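## Task

A cardboard box sits in either the top or the middle drawer of one of the two short, narrow file cabinets with three drawers each. Move it onto the desk. When finished, all drawers in the room must be fully closed and both cabinets must stay roughly where they started. The robot must not topple or end up leaning, or the task fails. Anything that stays in place only because the robot is holding it is not counted as done.

## Robot and tools

Robot: a simulated Hello Robot Stretch 3 with a single arm. It has a two-wheel base (0.33 m long, 0.34 m wide), a lift that slides up a mast, and a telescoping arm that reaches out to the robot's RIGHT side. The arm cannot reach forward, so the base must drive to move the gripper forward or back. The base spins in place about a point midway between the wheels, 0.05 m behind its front edge. With the arm pulled in and the wrist folded, a spin in place sweeps a radius of 0.28 m. An unfolded, level wrist reaches beyond that. The base cannot move sideways. Something may occasionally nudge loose objects.

Frames: the base frame has its origin on the floor between the drive wheels, with x forward, y left and z up. hand_pose is reported in this frame, at the point where the closed fingertips meet. With all wrist joints at zero, that frame's x points up, its y points back along the arm toward the mast, and its z points to the robot's rear. The odometry frame is the base frame as it was when the scene began.

execute_actions(actions, cameras): actions is a list holding one action, or an empty list to just read state and images. An action may contain base, joints, or both, plus an optional contact_limits. Everything in one action starts together.
- base: exactly one key. translate_m is a relative drive in metres from the current base position, forward positive, range -1 to 1. rotate_rad is a relative turn in radians, counter-clockwise (left) positive, range -3.2 to 3.2. Base moves count from the position in the latest state report.
- joints: absolute targets by name. lift_m 0 to 1.1 (arm height on the mast). arm_m 0 to 0.52 (extension). wrist_yaw_rad -1.345 to 4.42 (0 along the arm, positive swings toward the front, 3.0 folds over the base). wrist_pitch_rad -1.57 to 0.451 (0 level, negative tips down). wrist_roll_rad -2.911 to 2.911 (0 means fingers side by side). gripper_m -0.089 to 0.179 (larger is wider; the real fingertip gap is 0.007 m smaller near closed and 0.025 m smaller wide open, and zero below 0.007). head_pan_rad -3.953 to 1.73 (0 ahead, positive left, -1.57 looks along the arm). head_tilt_rad -1.53 to 0.419 (negative looks down). A joint left out may keep driving toward its previous target.
- contact_limits: only arm_m, a motor_effort percentage from 1 to 100. The arm halts with contact_stop when its effort reaches it (negative while retracting). Values above the maximum are cut down.
- cameras: a list of head_camera, nav_camera, wrist_camera or all. Null or omitted gives all; [] gives none.
One action runs at most 15 s. A bad key or out-of-range value rejects the whole call. If a call reports a stop, later motion calls in the same reply are skipped.

wait(seconds): 0 to 10 s with no new command. Returns the same state and images.
zoom_image(camera, region): region is [x0, y0, x1, y1] in pixels, at most 504 by 504, taken from that camera's latest full image.
finished_scene(scene): ends the given scene permanently, once the last command has been held. Its result tells you whether the goal was met and gives the next task. Replying without any tool call ends everything.

Result lines: base_status and joint_status tell how each motion ended. done means the target was reached (for the base, the wheels turned enough, even if they slipped). off_target means it stopped short and may still be pushing. After contact_stop, time_out or torque_fault the old target is dropped. Arm and lift go slack after a contact_stop until they are commanded again. on_its_own covers joints you did not command; its "held at" value is a target, not a position. motor_effort is a percentage, positive toward higher joint values, with the peak in brackets. These readings are noisy and biased. A resting effort outside its normal range suggests a push or a load. base_odometry is based on wheel turns. turned_by_wheels and turned_by_imu report the turn since the last result. base_tilt gives forward and right lean in degrees, with a fixed bias of up to about 4 degrees. lidar_m gives 12 distances for 30-degree sectors, starting straight ahead and going counter-clockwise (4th left, 7th behind, 10th right). It scans at 0.17 m height, so it misses tabletops and clear objects, and the robot's own parts can block some sectors. wrist_depth_mm (45 to 1000) and head_depth_mm (280 to 4000, sent sideways) are 7x7 grids of median depth; - means no value. The contact_limits line shows the current, default and maximum limit.

Speed: the base is fast only when stowed (lift_m under 0.30, arm_m under 0.03, wrist_yaw_rad over 2.54). Otherwise it is limited to 0.10 m/s and 0.63 rad/s.

Gripping: command a gripper_m below the object's width to hold it. To let go, open to at least 0.02 above the value where contact was made. Neither the reading nor done proves the grasp. Too hard a squeeze triggers a stall guard that may let the object slip; send a different value to squeeze again.

Safety: fold or unfold the wrist only with lift_m between 0.32 and 0.95, pitch -0.4 and roll near 0. After folding, the lift may go down to 0.25. With yaw below -0.4, keep pitch at -0.5 or lower. Pushing against something solid with the gripper above about 0.45 m, pushing again after a contact_stop, or driving while gripping or hooking something fixed can tip the robot. Snagging while driving (especially in reverse) is also risky; back out in small steps. If tilted, free the gripper and drop lift_m to about 0.2. The wrist, head and base have no contact stop. A wrist servo that strains too long goes limp for 10 s (torque_fault). Avoid drops, slams and hard pushes. Close every drawer fully and leave the cabinets in place.

Each tool is called after "Request:" as name(argument=value, ...) on one line, values as JSON.

## Session

Request:
execute_actions(actions=[])

Scene clock: 0.00 s.
base_odometry: x=+0.000 y=+0.000 heading=+0.000 (m, m, rad; odometry frame)
turned_by_wheels: +0.000 (rad since the last result)
turned_by_imu: +0.000 (rad since the last result)
base_tilt: forward=+1.3 right=-0.7 (deg)
lidar_m: 1.49 1.88 1.88 2.17 1.42 1.42 2.28 2.41 2.46 2.08 1.79 1.32
head_depth_mm: 1871 1902 1915 1905 1846 1356 1355 / 1954 2059 2069 2079 1868 1474 1475 / 1953 2280 2268 2272 2179 1602 1603 / 1931 2496 2501 2502 2497 2471 2428 / 1922 2395 2380 2358 2340 2291 2293 / 1905 2221 2187 2150 2127 2125 2104 / 1895 2034 2000 1976 1963 1955 1938
base_status: not commanded
joint_positions: lift_m=+0.332 arm_m=-0.002 wrist_yaw_rad=+3.077 wrist_pitch_rad=-0.458 wrist_roll_rad=+0.019 gripper_m=+0.037 head_pan_rad=+0.004 head_tilt_rad=-0.019
joint_status: not commanded
motor_effort: left_wheel=+0 right_wheel=+0 lift_m=+44 arm_m=+0 wrist_yaw_rad=+1 wrist_pitch_rad=+7 wrist_roll_rad=+0 gripper_m=+0 head_pan_rad=+1 head_tilt_rad=+1 (%)
hand_pose: x=-0.0071 y=+0.0762 z=+0.3361 quat_wxyz=(+0.184, +0.700, +0.137, +0.677) (m; base frame)
wrist_depth_mm: - - - - - - - / - - - - - - - / 921 932 - 882 872 854 831 / 769 738 - 722 713 691 691 / 626 614 617 609 620 593 584 / 538 534 542 541 - 511 508 / 470 - - - 454 439 448
pictures: head_camera (sideways: a quarter turn clockwise sets it upright), nav_camera (sideways: a quarter turn counterclockwise sets it upright), wrist_camera
Images, in order (width x height): head_camera 896x504, nav_camera 672x504, wrist_camera 644x364.

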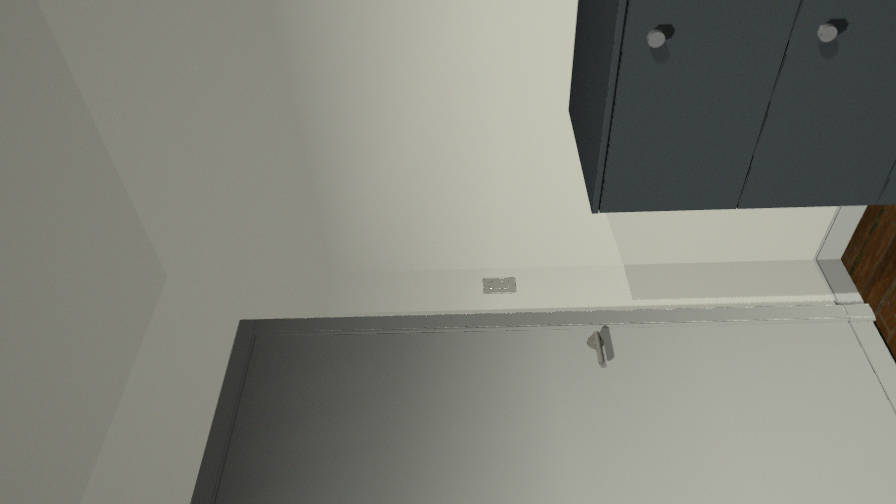

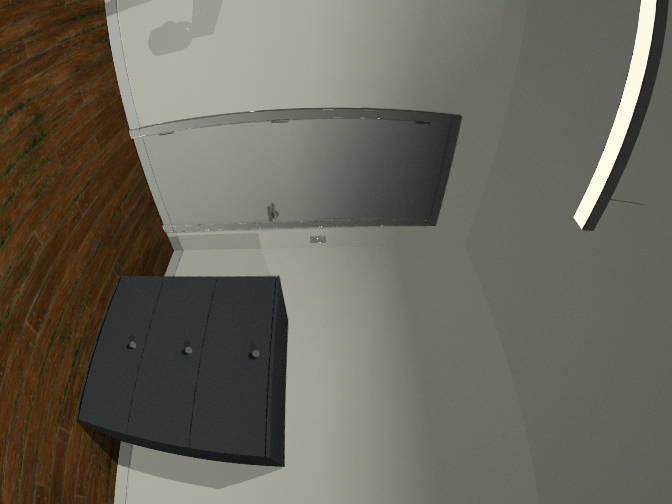

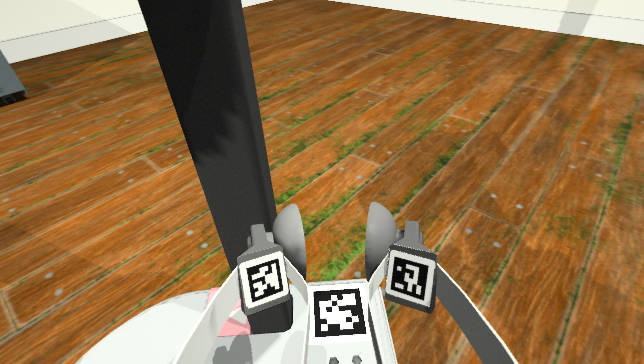

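Request:
execute_actions(actions=[{"joints": {"head_pan_rad": -1.57, "head_tilt_rad": -0.5}}], cameras=["head_camera", "nav_camera"])

Request:
execute_actions(actions=[{"joints": {"head_pan_rad": -3.14, "head_tilt_rad": -0.5}}], cameras=["head_camera", "nav_camera"])

Request:
execute_actions(actions=[{"joints": {"head_pan_rad": 1.57, "head_tilt_rad": -0.5}}], cameras=["head_camera", "nav_camera"])

Scene clock: 4.07 s.
base_odometry: x=+0.000 y=+0.000 heading=+0.000 (m, m, rad; odometry frame)
turned_by_wheels: +0.000 (rad since the last result)
turned_by_imu: -0.001 (rad since the last result)
base_tilt: forward=+1.1 right=-0.6 (deg)
lidar_m: 1.49 1.88 1.88 2.17 1.42 1.42 2.28 2.41 2.47 2.08 1.79 1.33
head_depth_mm: 2796 2960 3062 2672 2168 1696 1392 / 2718 2926 3226 3004 2166 1708 1398 / 2425 2606 2836 2899 2193 1713 1405 / 2225 2349 2541 2686 2199 1723 1402 / 2028 2158 2298 2480 2214 1723 1415 / 1861 1970 2112 2256 2218 1730 1418 / 1729 1824 1936 2057 2112 1737 1416
base_status: not commanded
joint_positions: lift_m=+0.332 arm_m=-0.002 wrist_yaw_rad=+3.077 wrist_pitch_rad=-0.458 wrist_roll_rad=+0.019 gripper_m=+0.037 head_pan_rad=-1.563 head_tilt_rad=-0.494
joint_status: all done
motor_effort: left_wheel=+0(0) right_wheel=+0(0) lift_m=+44(44) arm_m=+0(0) wrist_yaw_rad=+1(1) wrist_pitch_rad=+7(6) wrist_roll_rad=+0(0) gripper_m=+0(0) head_pan_rad=-2(29) head_tilt_rad=-2(26) (%)
hand_pose: x=-0.0071 y=+0.0762 z=+0.3361 quat_wxyz=(+0.184, +0.700, +0.137, +0.677) (m; base frame)
wrist_depth_mm: - - - - - - - / - - - - - - - / 931 919 - 888 894 871 855 / 750 749 - 723 708 703 691 / 626 620 611 600 611 593 574 / 535 530 542 545 - 513 503 / 466 - - - 449 448 448
pictures: head_camera (sideways: a quarter turn clockwise sets it upright), nav_camera (sideways: a quarter turn counterclockwise sets it upright)
Images, in order (width x height): head_camera 896x504, nav_camera 672x504.

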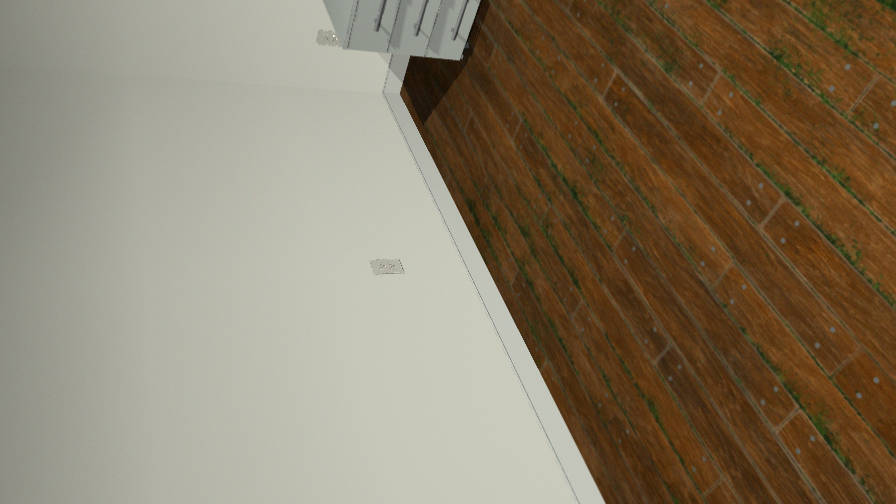

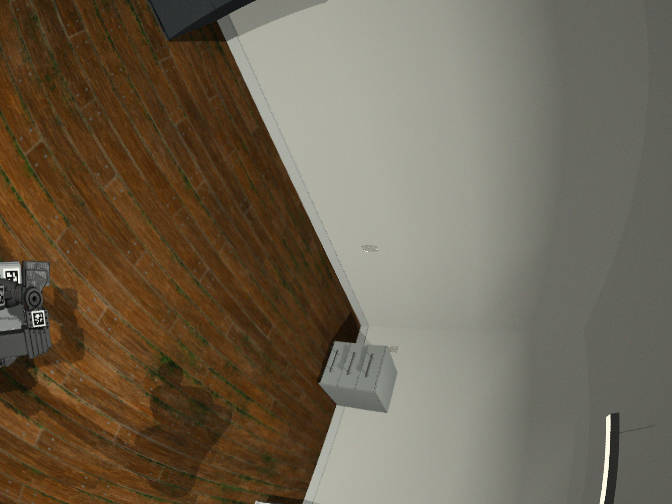

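Scene clock: 5.37 s.
base_odometry: x=+0.000 y=+0.000 heading=+0.000 (m, m, rad; odometry frame)
turned_by_wheels: +0.000 (rad since the last result)
turned_by_imu: +0.000 (rad since the last result)
base_tilt: forward=+1.1 right=-0.7 (deg)
lidar_m: 1.49 1.88 1.88 2.17 1.42 1.42 2.28 2.41 2.47 2.07 1.79 1.33
head_depth_mm: 1899 2007 2154 2297 2170 1692 1392 / 2035 2176 2327 2520 2164 1708 1401 / 2207 2368 2574 2731 2183 1714 1409 / 2412 2590 2811 2884 2202 1717 1411 / 2636 2891 3118 3095 2207 1728 1414 / 2918 3126 3295 2989 2230 1726 1415 / 2838 2986 3079 3119 2231 1744 1422
base_status: not commanded
joint_positions: lift_m=+0.332 arm_m=-0.002 wrist_yaw_rad=+3.077 wrist_pitch_rad=-0.458 wrist_roll_rad=+0.019 gripper_m=+0.037 head_pan_rad=-3.133 head_tilt_rad=-0.494
joint_status: all done
motor_effort: left_wheel=+0(0) right_wheel=+0(0) lift_m=+45(44) arm_m=+0(0) wrist_yaw_rad=+1(1) wrist_pitch_rad=+6(7) wrist_roll_rad=+0(0) gripper_m=+0(0) head_pan_rad=-2(30) head_tilt_rad=-3(3) (%)
hand_pose: x=-0.0071 y=+0.0762 z=+0.3361 quat_wxyz=(+0.184, +0.700, +0.137, +0.677) (m; base frame)
wrist_depth_mm: - - - - - - - / - - - - - - - / 935 907 - 906 883 866 835 / 746 740 - 717 717 699 684 / 632 618 617 604 611 591 576 / 538 537 550 539 - 508 508 / 469 - - - 452 447 445
pictures: head_camera (sideways: a quarter turn clockwise sets it upright), nav_camera (sideways: a quarter turn counterclockwise sets it upright)
Images, in order (width x height): head_camera 896x504, nav_camera 672x504.

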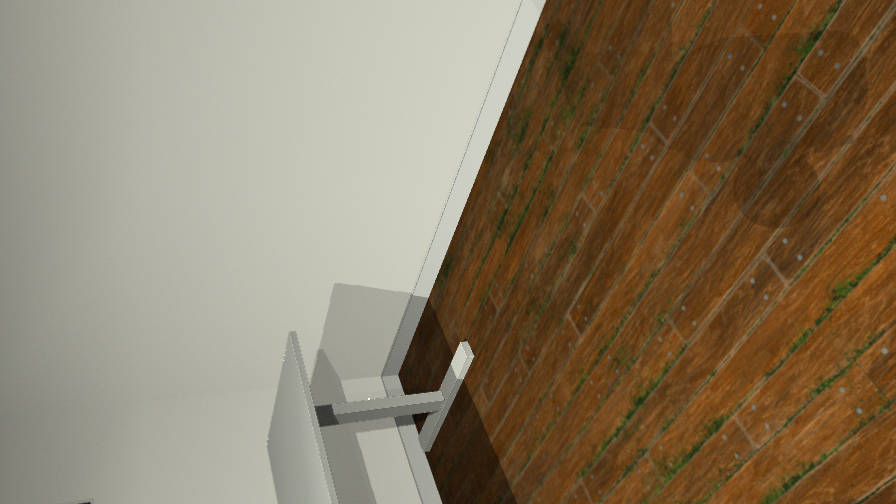

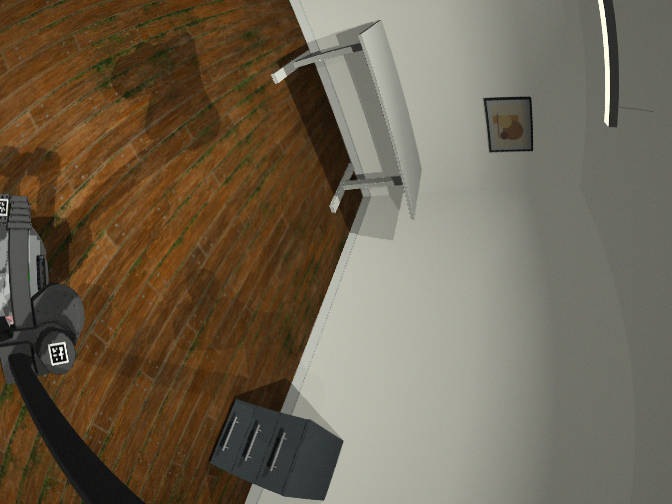

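Scene clock: 7.93 s.
base_odometry: x=+0.000 y=+0.000 heading=+0.000 (m, m, rad; odometry frame)
turned_by_wheels: +0.000 (rad since the last result)
turned_by_imu: +0.000 (rad since the last result)
base_tilt: forward=+1.2 right=-0.7 (deg)
lidar_m: 1.48 1.88 1.88 2.17 1.42 1.42 2.27 2.41 2.47 2.08 1.79 1.32
head_depth_mm: 1776 1887 2009 2178 2174 1701 1387 / 1892 2037 2194 2348 2175 1706 1401 / 2049 2202 2372 2602 2175 1714 1399 / 2243 2412 2632 2766 2204 1711 1403 / 2287 2436 2590 2745 2207 1729 1413 / 2088 2216 2340 2512 2215 1734 1420 / 1941 2051 2150 2287 2229 1734 1436
base_status: not commanded
joint_positions: lift_m=+0.332 arm_m=-0.002 wrist_yaw_rad=+3.077 wrist_pitch_rad=-0.458 wrist_roll_rad=+0.019 gripper_m=+0.037 head_pan_rad=+1.563 head_tilt_rad=-0.494
joint_status: all done
motor_effort: left_wheel=+0(0) right_wheel=+0(0) lift_m=+44(44) arm_m=-1(1) wrist_yaw_rad=+1(1) wrist_pitch_rad=+6(7) wrist_roll_rad=+0(0) gripper_m=+0(0) head_pan_rad=+3(31) head_tilt_rad=-3(3) (%)
hand_pose: x=-0.0071 y=+0.0762 z=+0.3361 quat_wxyz=(+0.184, +0.700, +0.137, +0.677) (m; base frame)
wrist_depth_mm: - - - - - - - / - - - - - - - / 937 935 - 880 864 856 827 / 754 735 - 712 712 695 686 / 627 620 609 596 612 593 582 / 538 530 546 541 - 514 510 / 472 - - - 455 449 447
pictures: head_camera (sideways: a quarter turn clockwise sets it upright), nav_camera (sideways: a quarter turn counterclockwise sets it upright)
Images, in order (width x height): head_camera 896x504, nav_camera 672x504.

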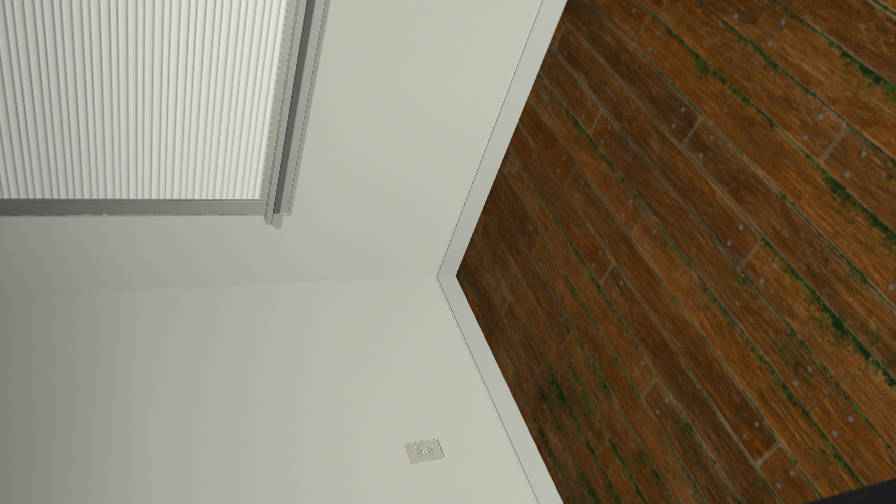

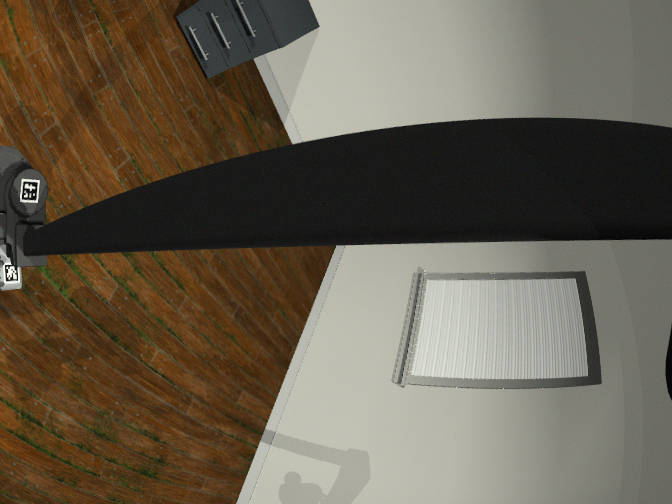

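Request:
execute_actions(actions=[{"joints": {"head_pan_rad": -3.9, "head_tilt_rad": -0.6}}], cameras=["head_camera", "nav_camera"])

Scene clock: 13.40 s.
base_odometry: x=+0.000 y=+0.000 heading=+0.000 (m, m, rad; odometry frame)
turned_by_wheels: +0.000 (rad since the last result)
turned_by_imu: -0.001 (rad since the last result)
base_tilt: forward=+1.3 right=-0.8 (deg)
lidar_m: 1.48 1.88 1.88 2.17 1.42 1.42 2.27 2.41 2.46 2.08 1.79 1.33
head_depth_mm: - - - - - - - / 1710 1846 2048 2230 1924 - - / 1703 1853 2042 2225 1860 1560 1307 / 1699 1852 1992 1641 1785 1568 1315 / 1706 1862 1989 1659 1765 1570 1319 / 1708 1849 2050 2251 1950 1583 1322 / 1711 1868 2043 2260 1951 1580 1333
base_status: not commanded
joint_positions: lift_m=+0.332 arm_m=-0.002 wrist_yaw_rad=+3.077 wrist_pitch_rad=-0.458 wrist_roll_rad=+0.019 gripper_m=+0.037 head_pan_rad=-3.893 head_tilt_rad=-0.593
joint_status: all done
motor_effort: left_wheel=+0(0) right_wheel=+0(0) lift_m=+44(44) arm_m=+0(0) wrist_yaw_rad=+1(1) wrist_pitch_rad=+6(6) wrist_roll_rad=+0(0) gripper_m=+0(0) head_pan_rad=-1(28) head_tilt_rad=-3(12) (%)
hand_pose: x=-0.0071 y=+0.0762 z=+0.3361 quat_wxyz=(+0.184, +0.700, +0.137, +0.677) (m; base frame)
wrist_depth_mm: - - - - - - - / - - - - - - - / 936 917 - 897 879 859 841 / 741 730 - 718 703 703 674 / 633 618 615 609 613 588 578 / 532 535 543 542 - 508 506 / 472 - - - 456 445 447
pictures: head_camera (sideways: a quarter turn clockwise sets it upright), nav_camera (sideways: a quarter turn counterclockwise sets it upright)
Images, in order (width x height): head_camera 896x504, nav_camera 672x504.

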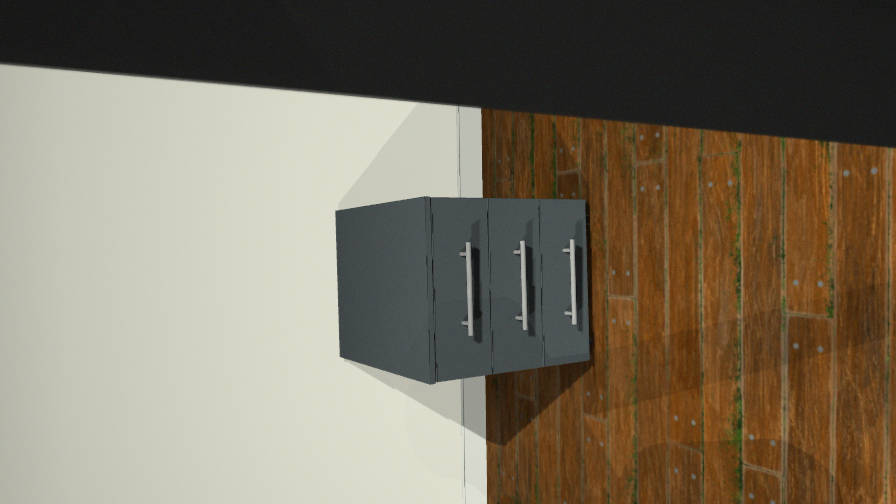

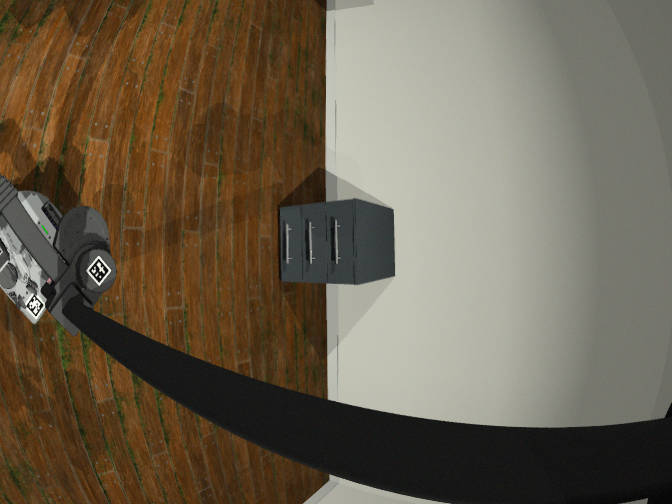

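Request:
execute_actions(actions=[{"base": {"rotate_rad": -0.497}, "joints": {"lift_m": 0.28, "head_pan_rad": -3.3}}], cameras=[])

Request:
execute_actions(actions=[{"base": {"translate_m": -0.517}}], cameras=[])

Request:
execute_actions(actions=[{"base": {"rotate_rad": -1.826}, "joints": {"head_pan_rad": -1.57, "head_tilt_rad": -0.8}}], cameras=["head_camera", "nav_camera"])

Scene clock: 34.67 s.
base_odometry: x=+0.000 y=+0.000 heading=-0.497 (m, m, rad; odometry frame)
turned_by_wheels: -0.497 (rad since the last result)
turned_by_imu: -0.488 (rad since the last result)
base_tilt: forward=+1.2 right=-0.8 (deg)
lidar_m: 1.33 1.51 1.88 1.88 2.21 1.42 1.42 2.31 2.41 2.46 2.04 1.78
head_depth_mm: 1661 1812 1996 2202 1923 1545 1304 / 1676 1831 2011 2217 1914 1556 1306 / 1691 1853 1987 1643 1777 1565 1308 / 1715 1882 1992 1659 1795 1567 1314 / 1731 1876 2078 2256 1884 1567 1320 / 1747 1909 2107 2310 1955 1582 1322 / 1764 1931 2145 2336 1956 1580 1324
base_status: done
joint_positions: lift_m=+0.280 arm_m=-0.002 wrist_yaw_rad=+3.077 wrist_pitch_rad=-0.459 wrist_roll_rad=+0.019 gripper_m=+0.037 head_pan_rad=-3.307 head_tilt_rad=-0.593
joint_status: all done
motor_effort: left_wheel=+2(7) right_wheel=-2(5) lift_m=+39(39) arm_m=-1(1) wrist_yaw_rad=+1(1) wrist_pitch_rad=+7(7) wrist_roll_rad=+0(0) gripper_m=+1(0) head_pan_rad=+2(25) head_tilt_rad=-3(3) (%)
hand_pose: x=-0.0071 y=+0.0761 z=+0.2837 quat_wxyz=(+0.185, +0.699, +0.137, +0.677) (m; base frame)
wrist_depth_mm: - - - - - - - / - - - - - - 966 / 842 814 - 778 761 754 749 / 667 659 - 633 632 619 608 / 553 540 545 548 545 522 512 / 479 499 - - - 450 446 / 427 - - - 403 398 394
pictures: none
No camera images: the call's "cameras" was empty. Leave "cameras" out to get every camera's image.

Scene clock: 38.13 s.
base_odometry: x=-0.455 y=+0.246 heading=-0.497 (m, m, rad; odometry frame)
turned_by_wheels: +0.000 (rad since the last result)
turned_by_imu: -0.003 (rad since the last result)
base_tilt: forward=+1.2 right=-0.6 (deg)
lidar_m: 1.84 2.08 2.03 2.02 1.69 0.92 0.92 1.73 2.49 2.26 2.56 2.29
head_depth_mm: 1241 1349 1480 1632 1747 1509 1303 / 1249 1356 1502 1491 1185 1303 1305 / 1262 1377 1512 1497 1189 1321 1310 / 1266 1389 1532 1570 1211 1335 1313 / 1285 1403 1546 1722 1866 1572 1321 / 1300 1418 1567 1739 1884 1578 1318 / 1306 1436 1587 1765 1893 1583 1327
base_status: done
joint_positions: lift_m=+0.280 arm_m=-0.002 wrist_yaw_rad=+3.077 wrist_pitch_rad=-0.459 wrist_roll_rad=+0.019 gripper_m=+0.037 head_pan_rad=-3.307 head_tilt_rad=-0.594
joint_status: not commanded
motor_effort: left_wheel=+3(5) right_wheel=-2(6) lift_m=+38(39) arm_m=+1(1) wrist_yaw_rad=+1(1) wrist_pitch_rad=+7(7) wrist_roll_rad=+0(0) gripper_m=+0(0) head_pan_rad=+3(3) head_tilt_rad=-4(3) (%)
hand_pose: x=-0.0071 y=+0.0761 z=+0.2837 quat_wxyz=(+0.185, +0.699, +0.137, +0.677) (m; base frame)
wrist_depth_mm: - - - - - - - / - - - - - - 949 / 822 816 - 788 772 754 758 / 665 664 - 633 624 618 614 / 555 544 548 539 544 526 517 / 471 497 - - - 455 453 / 427 - - - 401 399 399
pictures: none
No camera images: the call's "cameras" was empty. Leave "cameras" out to get every camera's image.

Scene clock: 40.57 s.
base_odometry: x=-0.455 y=+0.246 heading=-2.323 (m, m, rad; odometry frame)
turned_by_wheels: -1.826 (rad since the last result)
turned_by_imu: -1.790 (rad since the last result)
base_tilt: forward=+1.1 right=-0.6 (deg)
lidar_m: 2.26 2.55 2.35 1.84 1.88 2.08 2.02 2.01 0.95 0.92 1.55 2.18
head_depth_mm: 1290 1456 1666 1838 1574 1354 1186 / 1296 1455 1570 1237 1514 1358 1183 / 1292 1461 1417 1206 1441 1359 1189 / 1300 1462 1430 1204 1412 1361 1194 / 1301 1469 1585 1250 1524 1363 1199 / 1306 1468 1681 1878 1603 1372 1197 / 1307 1473 1697 1866 1610 1382 1200
base_status: done
joint_positions: lift_m=+0.280 arm_m=-0.002 wrist_yaw_rad=+3.077 wrist_pitch_rad=-0.459 wrist_roll_rad=+0.019 gripper_m=+0.037 head_pan_rad=-1.577 head_tilt_rad=-0.791
joint_status: all done
motor_effort: left_wheel=+3(10) right_wheel=-2(6) lift_m=+39(39) arm_m=-1(0) wrist_yaw_rad=+1(1) wrist_pitch_rad=+7(7) wrist_roll_rad=+0(0) gripper_m=+0(0) head_pan_rad=+3(29) head_tilt_rad=-4(17) (%)
hand_pose: x=-0.0071 y=+0.0760 z=+0.2837 quat_wxyz=(+0.185, +0.699, +0.137, +0.677) (m; base frame)
wrist_depth_mm: - - - - - - - / - - - - - - 978 / 831 814 - 794 776 757 741 / 668 654 - 632 627 624 607 / 561 544 540 542 547 531 517 / 472 500 - - - 453 445 / 429 - - - 399 398 396
pictures: head_camera (sideways: a quarter turn clockwise sets it upright), nav_camera (sideways: a quarter turn counterclockwise sets it upright)
Images, in order (width x height): head_camera 896x504, nav_camera 672x504.

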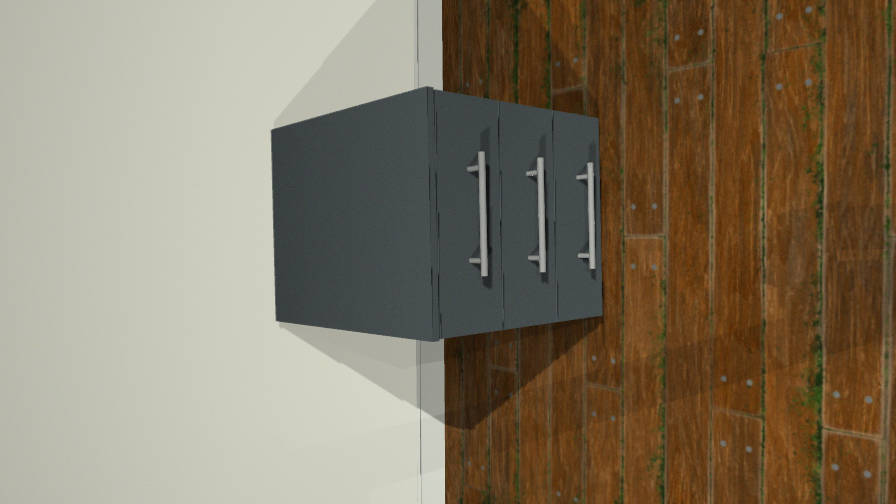

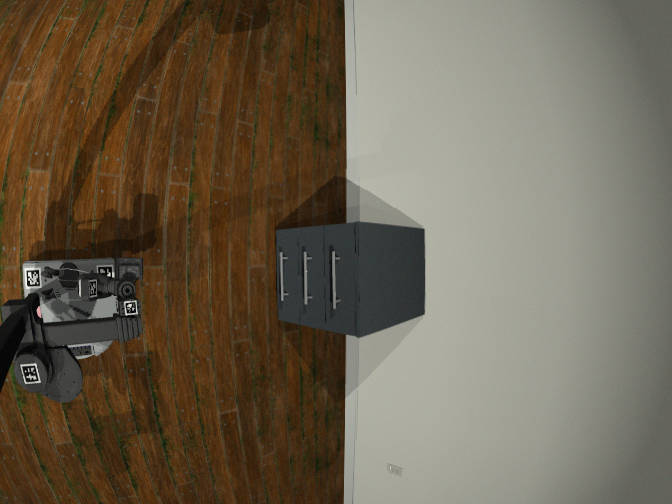

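Request:
zoom_image(camera="head_camera", region=[250, 60, 630, 360])

Region (250, 60, 630, 360) of head_camera's 896x504 image, scaled by 1.326, with more detail than that image has; it fills the top 398 rows of this view, and the rest is white.

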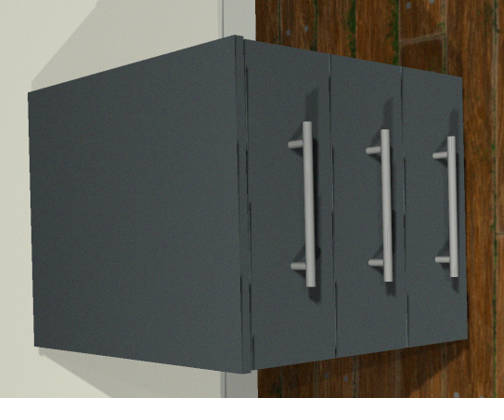

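Request:
execute_actions(actions=[{"joints": {"lift_m": 0.36, "wrist_pitch_rad": -0.4}}], cameras=[])

Request:
execute_actions(actions=[{"joints": {"wrist_yaw_rad": 0.0}}], cameras=[])

Request:
execute_actions(actions=[{"joints": {"wrist_pitch_rad": 0.0, "wrist_roll_rad": 1.57, "gripper_m": 0.09, "arm_m": 0.2}}])

Scene clock: 53.17 s.
base_odometry: x=-0.455 y=+0.246 heading=-2.323 (m, m, rad; odometry frame)
turned_by_wheels: +0.000 (rad since the last result)
turned_by_imu: -0.001 (rad since the last result)
base_tilt: forward=+1.2 right=-0.7 (deg)
lidar_m: 2.26 2.55 2.34 1.84 1.88 2.08 2.02 2.01 0.95 0.92 1.55 2.19
head_depth_mm: 1291 1458 1662 1842 1583 1360 1181 / 1290 1464 1572 1234 1507 1359 1187 / 1296 1463 1423 1205 1438 1364 1190 / 1301 1467 1419 1209 1419 1365 1196 / 1300 1466 1577 1254 1525 1362 1193 / 1304 1473 1678 1870 1600 1375 1200 / 1307 1472 1684 1882 1614 1377 1201
base_status: not commanded
joint_positions: lift_m=+0.360 arm_m=-0.002 wrist_yaw_rad=+3.077 wrist_pitch_rad=-0.419 wrist_roll_rad=+0.019 gripper_m=+0.037 head_pan_rad=-1.577 head_tilt_rad=-0.791
joint_status: all done
motor_effort: left_wheel=+3(3) right_wheel=-2(2) lift_m=+50(53) arm_m=-1(1) wrist_yaw_rad=+1(1) wrist_pitch_rad=+9(11) wrist_roll_rad=+0(0) gripper_m=+0(0) head_pan_rad=+2(2) head_tilt_rad=-4(4) (%)
hand_pose: x=-0.0068 y=+0.0812 z=+0.3722 quat_wxyz=(+0.171, +0.702, +0.123, +0.680) (m; base frame)
wrist_depth_mm: - - - - - - - / - - - - - - - / - - - - - 976 946 / 842 833 - 822 788 778 775 / 700 692 679 671 687 641 632 / 593 580 578 565 - 552 552 / 512 520 - - 490 490 482
pictures: none
No camera images: the call's "cameras" was empty. Leave "cameras" out to get every camera's image.

Scene clock: 55.70 s.
base_odometry: x=-0.455 y=+0.246 heading=-2.323 (m, m, rad; odometry frame)
turned_by_wheels: +0.000 (rad since the last result)
turned_by_imu: +0.000 (rad since the last result)
base_tilt: forward=+1.2 right=-0.6 (deg)
lidar_m: 2.26 2.56 2.34 1.84 1.88 2.08 2.02 2.01 0.95 0.92 1.55 2.19
head_depth_mm: 1291 1452 1661 1849 1584 1351 1183 / 1298 1454 1575 1240 1516 1361 1186 / 1295 1459 1411 1203 1443 1359 1189 / 1302 1465 1423 1211 1419 1364 1197 / 1299 1468 1582 1255 1528 1367 1192 / 1301 1475 1683 1876 1601 1374 1201 / 1303 1476 1686 1870 1609 1366 1203
base_status: not commanded
joint_positions: lift_m=+0.360 arm_m=-0.002 wrist_yaw_rad=+0.003 wrist_pitch_rad=-0.419 wrist_roll_rad=+0.019 gripper_m=+0.037 head_pan_rad=-1.577 head_tilt_rad=-0.791
joint_status: all done
motor_effort: left_wheel=+3(3) right_wheel=-2(2) lift_m=+50(50) arm_m=+0(1) wrist_yaw_rad=-2(1) wrist_pitch_rad=+9(9) wrist_roll_rad=+0(0) gripper_m=+0(0) head_pan_rad=+3(3) head_tilt_rad=-4(4) (%)
hand_pose: x=-0.0209 y=-0.3668 z=+0.3722 quat_wxyz=(+0.686, +0.147, -0.698, -0.148) (m; base frame)
wrist_depth_mm: - - - 609 611 - - / - - - 654 667 - - / - - - 745 738 - 960 / 829 826 821 808 780 779 781 / 699 696 685 669 686 659 650 / 590 583 588 571 - 565 557 / 511 504 496 497 492 489 487
pictures: none
No camera images: the call's "cameras" was empty. Leave "cameras" out to get every camera's image.

Scene clock: 58.43 s.
base_odometry: x=-0.455 y=+0.246 heading=-2.323 (m, m, rad; odometry frame)
turned_by_wheels: +0.000 (rad since the last result)
turned_by_imu: +0.000 (rad since the last result)
base_tilt: forward=+1.2 right=-0.6 (deg)
lidar_m: 2.26 2.55 2.35 1.84 1.88 2.08 2.03 2.01 0.95 0.92 1.55 2.19
head_depth_mm: 1289 1453 1662 1843 1578 1347 1181 / 1297 1462 1574 1229 1509 1361 1209 / 1294 1465 1418 1203 1436 1405 1144 / 1301 1466 1425 1209 1406 1395 1184 / 1299 1465 1579 1257 1517 1371 1195 / 1301 1473 1670 1878 1605 1378 1193 / 1307 1471 1677 1881 1604 1373 1201
base_status: not commanded
joint_positions: lift_m=+0.360 arm_m=+0.200 wrist_yaw_rad=+0.002 wrist_pitch_rad=-0.022 wrist_roll_rad=+1.569 gripper_m=+0.090 head_pan_rad=-1.577 head_tilt_rad=-0.791
joint_status: all done
motor_effort: left_wheel=+2(2) right_wheel=-2(2) lift_m=+50(50) arm_m=+4(5) wrist_yaw_rad=-1(3) wrist_pitch_rad=+10(12) wrist_roll_rad=+0(0) gripper_m=+1(79) head_pan_rad=+3(3) head_tilt_rad=-4(4) (%)
hand_pose: x=-0.0209 y=-0.6003 z=+0.4685 quat_wxyz=(+0.002, +0.001, -1.000, -0.012) (m; base frame)
wrist_depth_mm: 924 919 929 436 444 444 447 / 916 967 966 449 457 459 468 / 980 - - 464 472 478 479 / - - - 482 490 494 499 / - - - 505 513 509 518 / - - - - - 704 543 / - - - - - 862 544
pictures: head_camera (sideways: a quarter turn clockwise sets it upright), nav_camera (sideways: a quarter turn counterclockwise sets it upright), wrist_camera
Images, in order (width x height): head_camera 896x504, nav_camera 672x504, wrist_camera 644x364.

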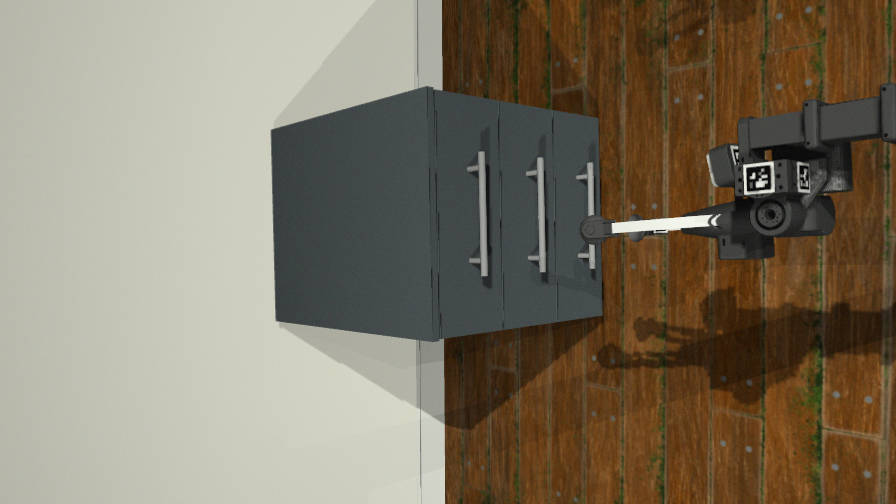

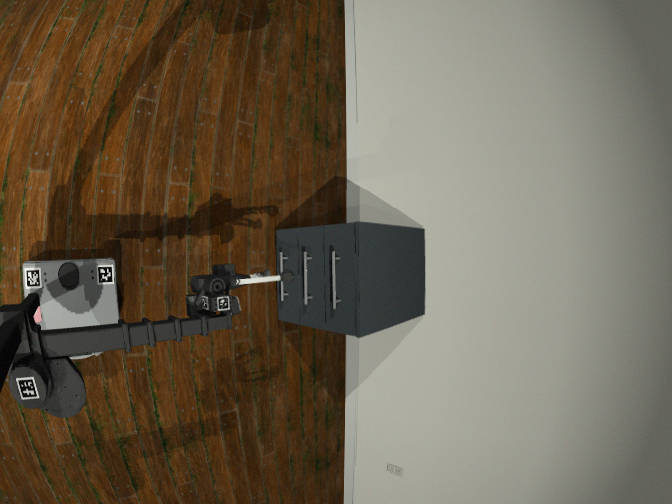

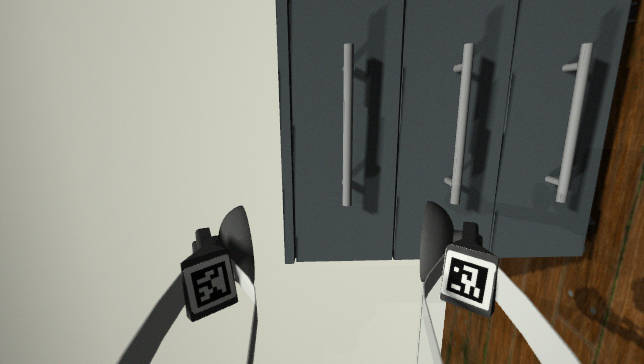

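Request:
execute_actions(actions=[{"base": {"translate_m": -0.03}, "joints": {"lift_m": 0.341, "arm_m": 0.40, "gripper_m": 0.08}}], cameras=["head_camera", "wrist_camera"])

Scene clock: 73.30 s.
base_odometry: x=-0.434 y=+0.268 heading=-2.322 (m, m, rad; odometry frame)
turned_by_wheels: +0.000 (rad since the last result)
turned_by_imu: -0.001 (rad since the last result)
base_tilt: forward=+1.2 right=-0.5 (deg)
lidar_m: 2.29 2.58 2.35 1.83 1.88 2.05 1.99 2.01 1.52 0.92 1.55 2.19
head_depth_mm: 1291 1454 1664 1835 1578 1352 1184 / 1292 1452 1636 1752 1544 1361 1190 / 1298 1454 1414 1201 1385 1334 1194 / 1300 1458 1424 1206 1394 1361 1193 / 1294 1464 1481 1224 1497 1373 1195 / 1304 1470 1687 1878 1600 1374 1200 / 1304 1470 1685 1877 1606 1373 1200
base_status: done
joint_positions: lift_m=+0.341 arm_m=+0.400 wrist_yaw_rad=+0.002 wrist_pitch_rad=-0.022 wrist_roll_rad=+1.569 gripper_m=+0.080 head_pan_rad=-1.577 head_tilt_rad=-0.791
joint_status: all done
motor_effort: left_wheel=+3(4) right_wheel=-2(6) lift_m=+38(42) arm_m=+4(6) wrist_yaw_rad=-1(1) wrist_pitch_rad=+10(11) wrist_roll_rad=+0(0) gripper_m=-1(47) head_pan_rad=+3(4) head_tilt_rad=-4(4) (%)
hand_pose: x=-0.0209 y=-0.8003 z=+0.4499 quat_wxyz=(+0.001, +0.001, -1.000, -0.011) (m; base frame)
wrist_depth_mm: 737 739 256 253 255 258 258 / 769 764 266 263 265 266 269 / 789 813 782 272 275 278 280 / 819 833 823 282 285 287 290 / 868 852 855 292 295 294 304 / 900 908 306 303 308 309 314 / 933 951 941 317 322 323 329
pictures: head_camera (sideways: a quarter turn clockwise sets it upright), wrist_camera
Images, in order (width x height): head_camera 896x504, wrist_camera 644x364.

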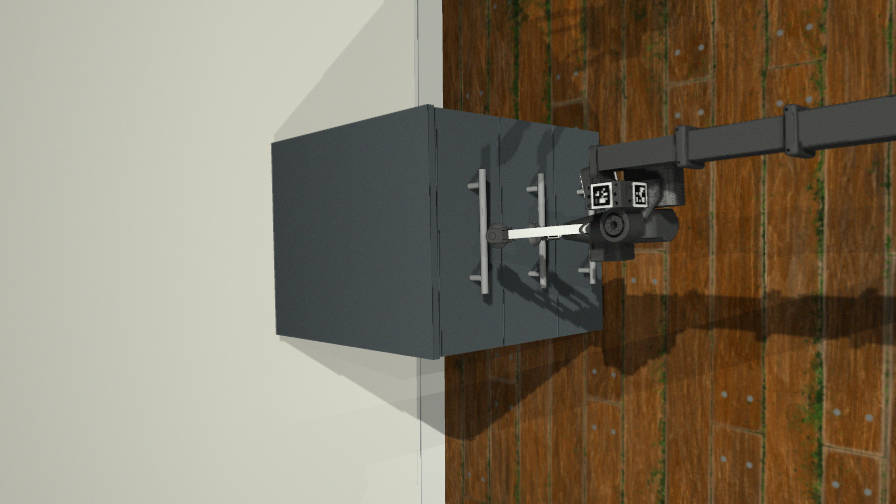

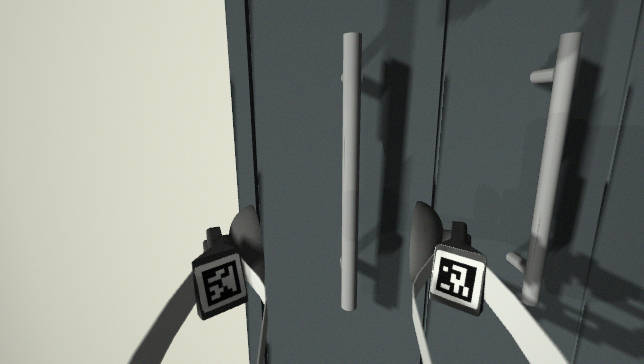

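Request:
execute_actions(actions=[{"joints": {"lift_m": 0.328, "arm_m": 0.465}, "contact_limits": {"arm_m": 15}}], cameras=["head_camera", "wrist_camera"])

Scene clock: 79.00 s.
base_odometry: x=-0.434 y=+0.268 heading=-2.322 (m, m, rad; odometry frame)
turned_by_wheels: +0.000 (rad since the last result)
turned_by_imu: -0.001 (rad since the last result)
base_tilt: forward=+1.2 right=-0.7 (deg)
lidar_m: 2.29 2.57 2.35 1.84 1.88 2.04 1.99 2.02 1.51 0.92 1.55 2.20
head_depth_mm: 1288 1447 1663 1832 1576 1350 1184 / 1292 1455 1627 1747 1546 1361 1205 / 1295 1461 1416 1202 1323 1362 1185 / 1296 1468 1419 1207 1397 1360 1198 / 1298 1464 1478 1221 1490 1367 1198 / 1299 1468 1685 1871 1606 1370 1206 / 1303 1469 1676 1875 1605 1374 1201
base_status: not commanded
joint_positions: lift_m=+0.328 arm_m=+0.465 wrist_yaw_rad=+0.002 wrist_pitch_rad=-0.022 wrist_roll_rad=+1.569 gripper_m=+0.080 head_pan_rad=-1.577 head_tilt_rad=-0.791
joint_status: all done
motor_effort: left_wheel=+3(3) right_wheel=-2(2) lift_m=+38(39) arm_m=+4(6) wrist_yaw_rad=+0(1) wrist_pitch_rad=+10(11) wrist_roll_rad=+0(0) gripper_m=+0(0) head_pan_rad=+3(3) head_tilt_rad=-4(4) (%)
contact_limits: arm_m 15 (drawing in: default 27, maximum 44; extending or still: default 36, maximum 59)
hand_pose: x=-0.0209 y=-0.8653 z=+0.4369 quat_wxyz=(+0.001, +0.001, -1.000, -0.011) (m; base frame)
wrist_depth_mm: 682 673 193 193 195 199 198 / 705 708 199 199 203 204 203 / 725 730 206 207 211 212 211 / 762 775 217 214 219 221 220 / 792 789 222 222 226 228 230 / 835 826 234 232 237 236 238 / 862 880 243 241 246 248 249
pictures: head_camera (sideways: a quarter turn clockwise sets it upright), wrist_camera
Images, in order (width x height): head_camera 896x504, wrist_camera 644x364.

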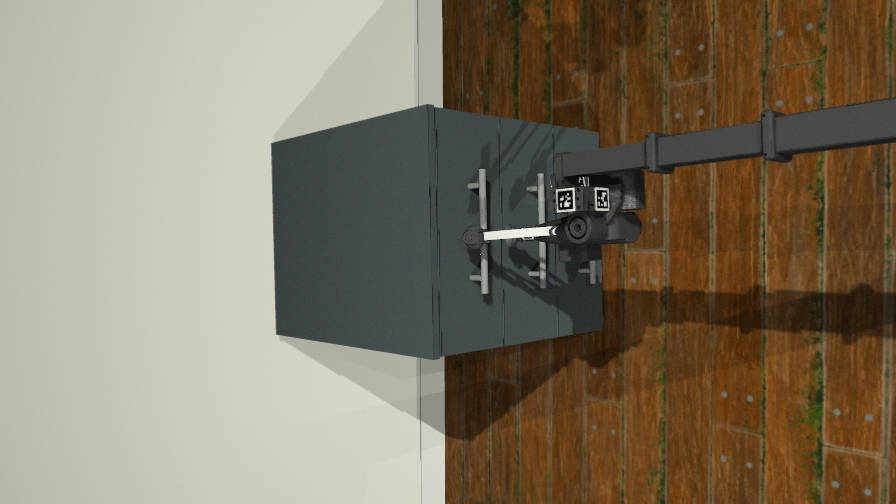

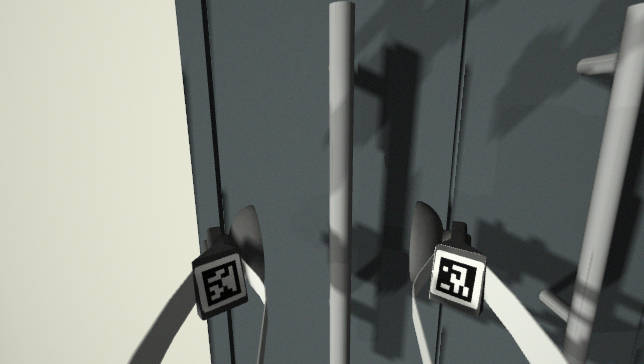

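Request:
execute_actions(actions=[{"joints": {"lift_m": 0.326, "arm_m": 0.488}, "contact_limits": {"arm_m": 15}}], cameras=["wrist_camera"])

Request:
execute_actions(actions=[{"joints": {"gripper_m": -0.02}}], cameras=["head_camera", "wrist_camera"])

Scene clock: 82.60 s.
base_odometry: x=-0.434 y=+0.268 heading=-2.322 (m, m, rad; odometry frame)
turned_by_wheels: +0.000 (rad since the last result)
turned_by_imu: -0.001 (rad since the last result)
base_tilt: forward=+1.2 right=-0.7 (deg)
lidar_m: 2.29 2.58 2.34 1.84 1.89 2.05 2.00 2.02 1.52 0.92 1.55 2.19
head_depth_mm: 1294 1460 1668 1840 1580 1355 1183 / 1298 1452 1634 1756 1544 1360 1209 / 1295 1458 1411 1200 1360 1365 1187 / 1296 1459 1426 1204 1416 1360 1194 / 1301 1460 1484 1221 1492 1371 1193 / 1302 1468 1680 1872 1603 1369 1195 / 1303 1470 1683 1865 1604 1374 1202
base_status: not commanded
joint_positions: lift_m=+0.326 arm_m=+0.488 wrist_yaw_rad=+0.002 wrist_pitch_rad=-0.022 wrist_roll_rad=+1.569 gripper_m=+0.080 head_pan_rad=-1.577 head_tilt_rad=-0.791
joint_status: all done
motor_effort: left_wheel=+2(3) right_wheel=-2(2) lift_m=+39(39) arm_m=+4(3) wrist_yaw_rad=+0(1) wrist_pitch_rad=+10(10) wrist_roll_rad=+0(0) gripper_m=+0(0) head_pan_rad=+3(3) head_tilt_rad=-4(4) (%)
contact_limits: arm_m 15 (drawing in: default 27, maximum 44; extending or still: default 36, maximum 59)
hand_pose: x=-0.0209 y=-0.8883 z=+0.4349 quat_wxyz=(+0.001, +0.001, -1.000, -0.011) (m; base frame)
wrist_depth_mm: 660 658 173 173 175 176 177 / 675 685 177 178 180 182 184 / 700 702 184 184 187 190 191 / 743 740 192 191 194 197 198 / 756 763 197 198 202 203 204 / 810 805 208 206 210 211 211 / 847 850 217 215 219 222 211
pictures: wrist_camera
Images, in order (width x height): wrist_camera 644x364.

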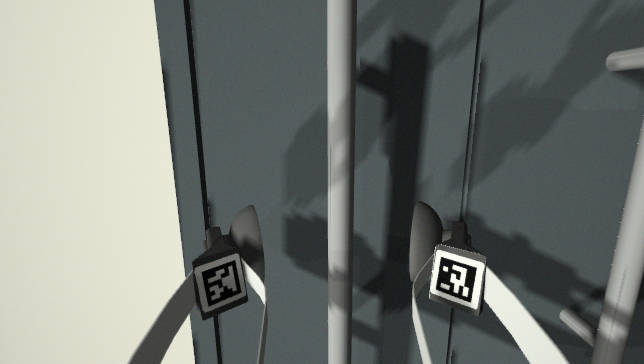

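Scene clock: 84.10 s.
base_odometry: x=-0.434 y=+0.268 heading=-2.322 (m, m, rad; odometry frame)
turned_by_wheels: +0.000 (rad since the last result)
turned_by_imu: +0.000 (rad since the last result)
base_tilt: forward=+1.3 right=-0.7 (deg)
lidar_m: 2.29 2.58 2.35 1.84 1.88 2.05 1.99 2.01 1.52 0.92 1.55 2.19
head_depth_mm: 1295 1458 1666 1840 1577 1357 1185 / 1295 1454 1638 1756 1551 1354 1206 / 1298 1460 1413 1204 1341 1360 1186 / 1297 1463 1419 1207 1415 1367 1192 / 1302 1470 1482 1222 1492 1365 1196 / 1304 1472 1670 1868 1604 1367 1200 / 1302 1470 1682 1878 1604 1376 1199
base_status: not commanded
joint_positions: lift_m=+0.326 arm_m=+0.488 wrist_yaw_rad=+0.002 wrist_pitch_rad=-0.028 wrist_roll_rad=+1.575 gripper_m=-0.019 head_pan_rad=-1.577 head_tilt_rad=-0.791
joint_status: all done
motor_effort: left_wheel=+3(2) right_wheel=-2(2) lift_m=+40(40) arm_m=+4(3) wrist_yaw_rad=-1(1) wrist_pitch_rad=+14(15) wrist_roll_rad=-3(3) gripper_m=-14(90) head_pan_rad=+2(3) head_tilt_rad=-3(4) (%)
hand_pose: x=-0.0209 y=-0.8881 z=+0.4333 quat_wxyz=(-0.002, +0.001, -1.000, -0.014) (m; base frame)
wrist_depth_mm: 656 658 172 171 175 177 179 / 685 689 178 178 181 184 185 / 697 714 184 184 188 191 192 / 722 745 191 190 196 198 198 / 757 767 199 - 203 205 205 / 786 809 205 211 212 214 214 / 820 847 214 216 220 223 221
pictures: head_camera (sideways: a quarter turn clockwise sets it upright), wrist_camera
Images, in order (width x height): head_camera 896x504, wrist_camera 644x364.

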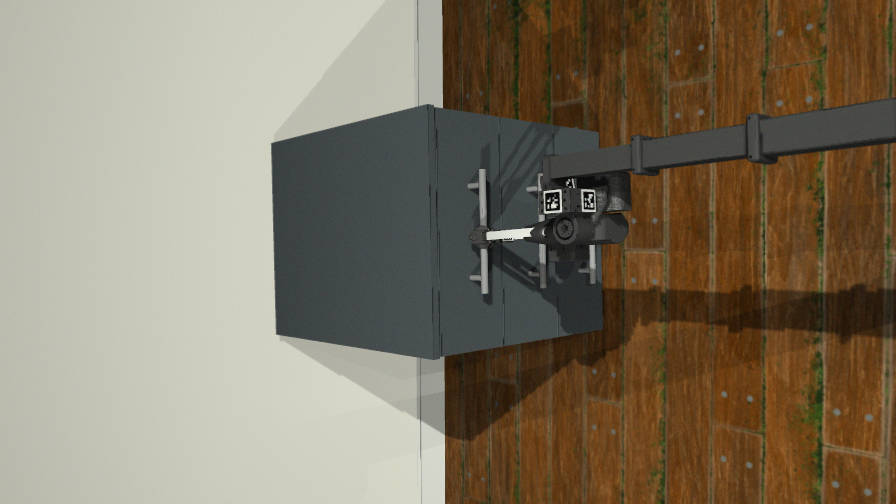

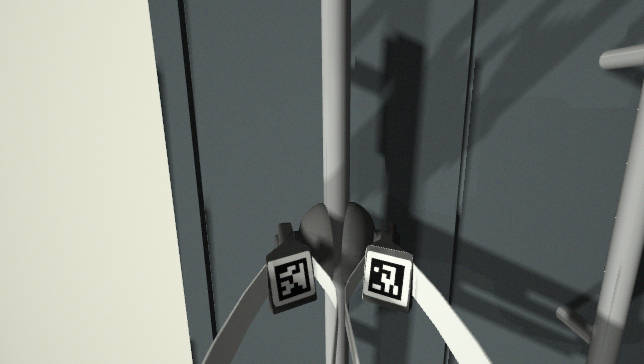

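Request:
execute_actions(actions=[{"joints": {"arm_m": 0.40}}], cameras=["head_camera", "wrist_camera"])

Scene clock: 87.80 s.
base_odometry: x=-0.434 y=+0.268 heading=-2.322 (m, m, rad; odometry frame)
turned_by_wheels: +0.000 (rad since the last result)
turned_by_imu: -0.001 (rad since the last result)
base_tilt: forward=+1.1 right=-0.6 (deg)
lidar_m: 2.29 2.58 2.34 1.84 1.88 2.05 2.00 2.01 1.52 0.92 1.54 2.18
head_depth_mm: 1289 1451 1668 1851 1581 1350 1181 / 1292 1453 1637 1747 1552 1355 1196 / 1297 1458 1416 1202 1392 1342 1188 / 1297 1467 1417 1208 1390 1371 1192 / 1300 1463 1475 1220 1490 1362 1197 / 1304 1468 1676 1872 1601 1372 1201 / 1302 1469 1690 1876 1609 1376 1201
base_status: not commanded
joint_positions: lift_m=+0.326 arm_m=+0.400 wrist_yaw_rad=+0.002 wrist_pitch_rad=-0.023 wrist_roll_rad=+1.575 gripper_m=-0.020 head_pan_rad=-1.577 head_tilt_rad=-0.791
joint_status: all done
motor_effort: left_wheel=+3(3) right_wheel=-2(3) lift_m=+40(39) arm_m=-5(11) wrist_yaw_rad=-1(1) wrist_pitch_rad=+11(13) wrist_roll_rad=-3(3) gripper_m=-9(15) head_pan_rad=+3(3) head_tilt_rad=-4(4) (%)
hand_pose: x=-0.0209 y=-0.8009 z=+0.4346 quat_wxyz=(-0.002, +0.001, -1.000, -0.012) (m; base frame)
wrist_depth_mm: 735 747 252 253 256 256 260 / 766 763 263 260 264 266 271 / 789 801 271 271 274 274 282 / 811 825 282 280 286 286 289 / 858 868 300 290 296 299 301 / 887 915 898 - 307 309 316 / 921 969 924 318 320 323 325
pictures: head_camera (sideways: a quarter turn clockwise sets it upright), wrist_camera
Images, in order (width x height): head_camera 896x504, wrist_camera 644x364.

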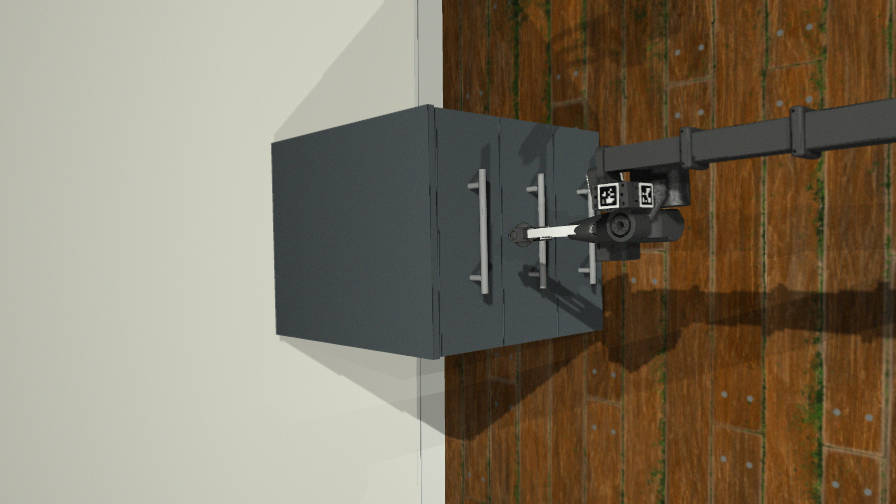

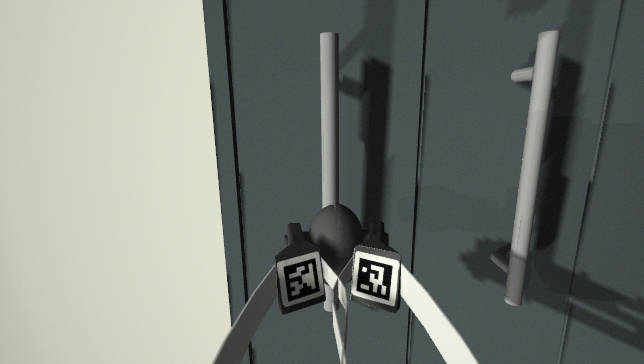

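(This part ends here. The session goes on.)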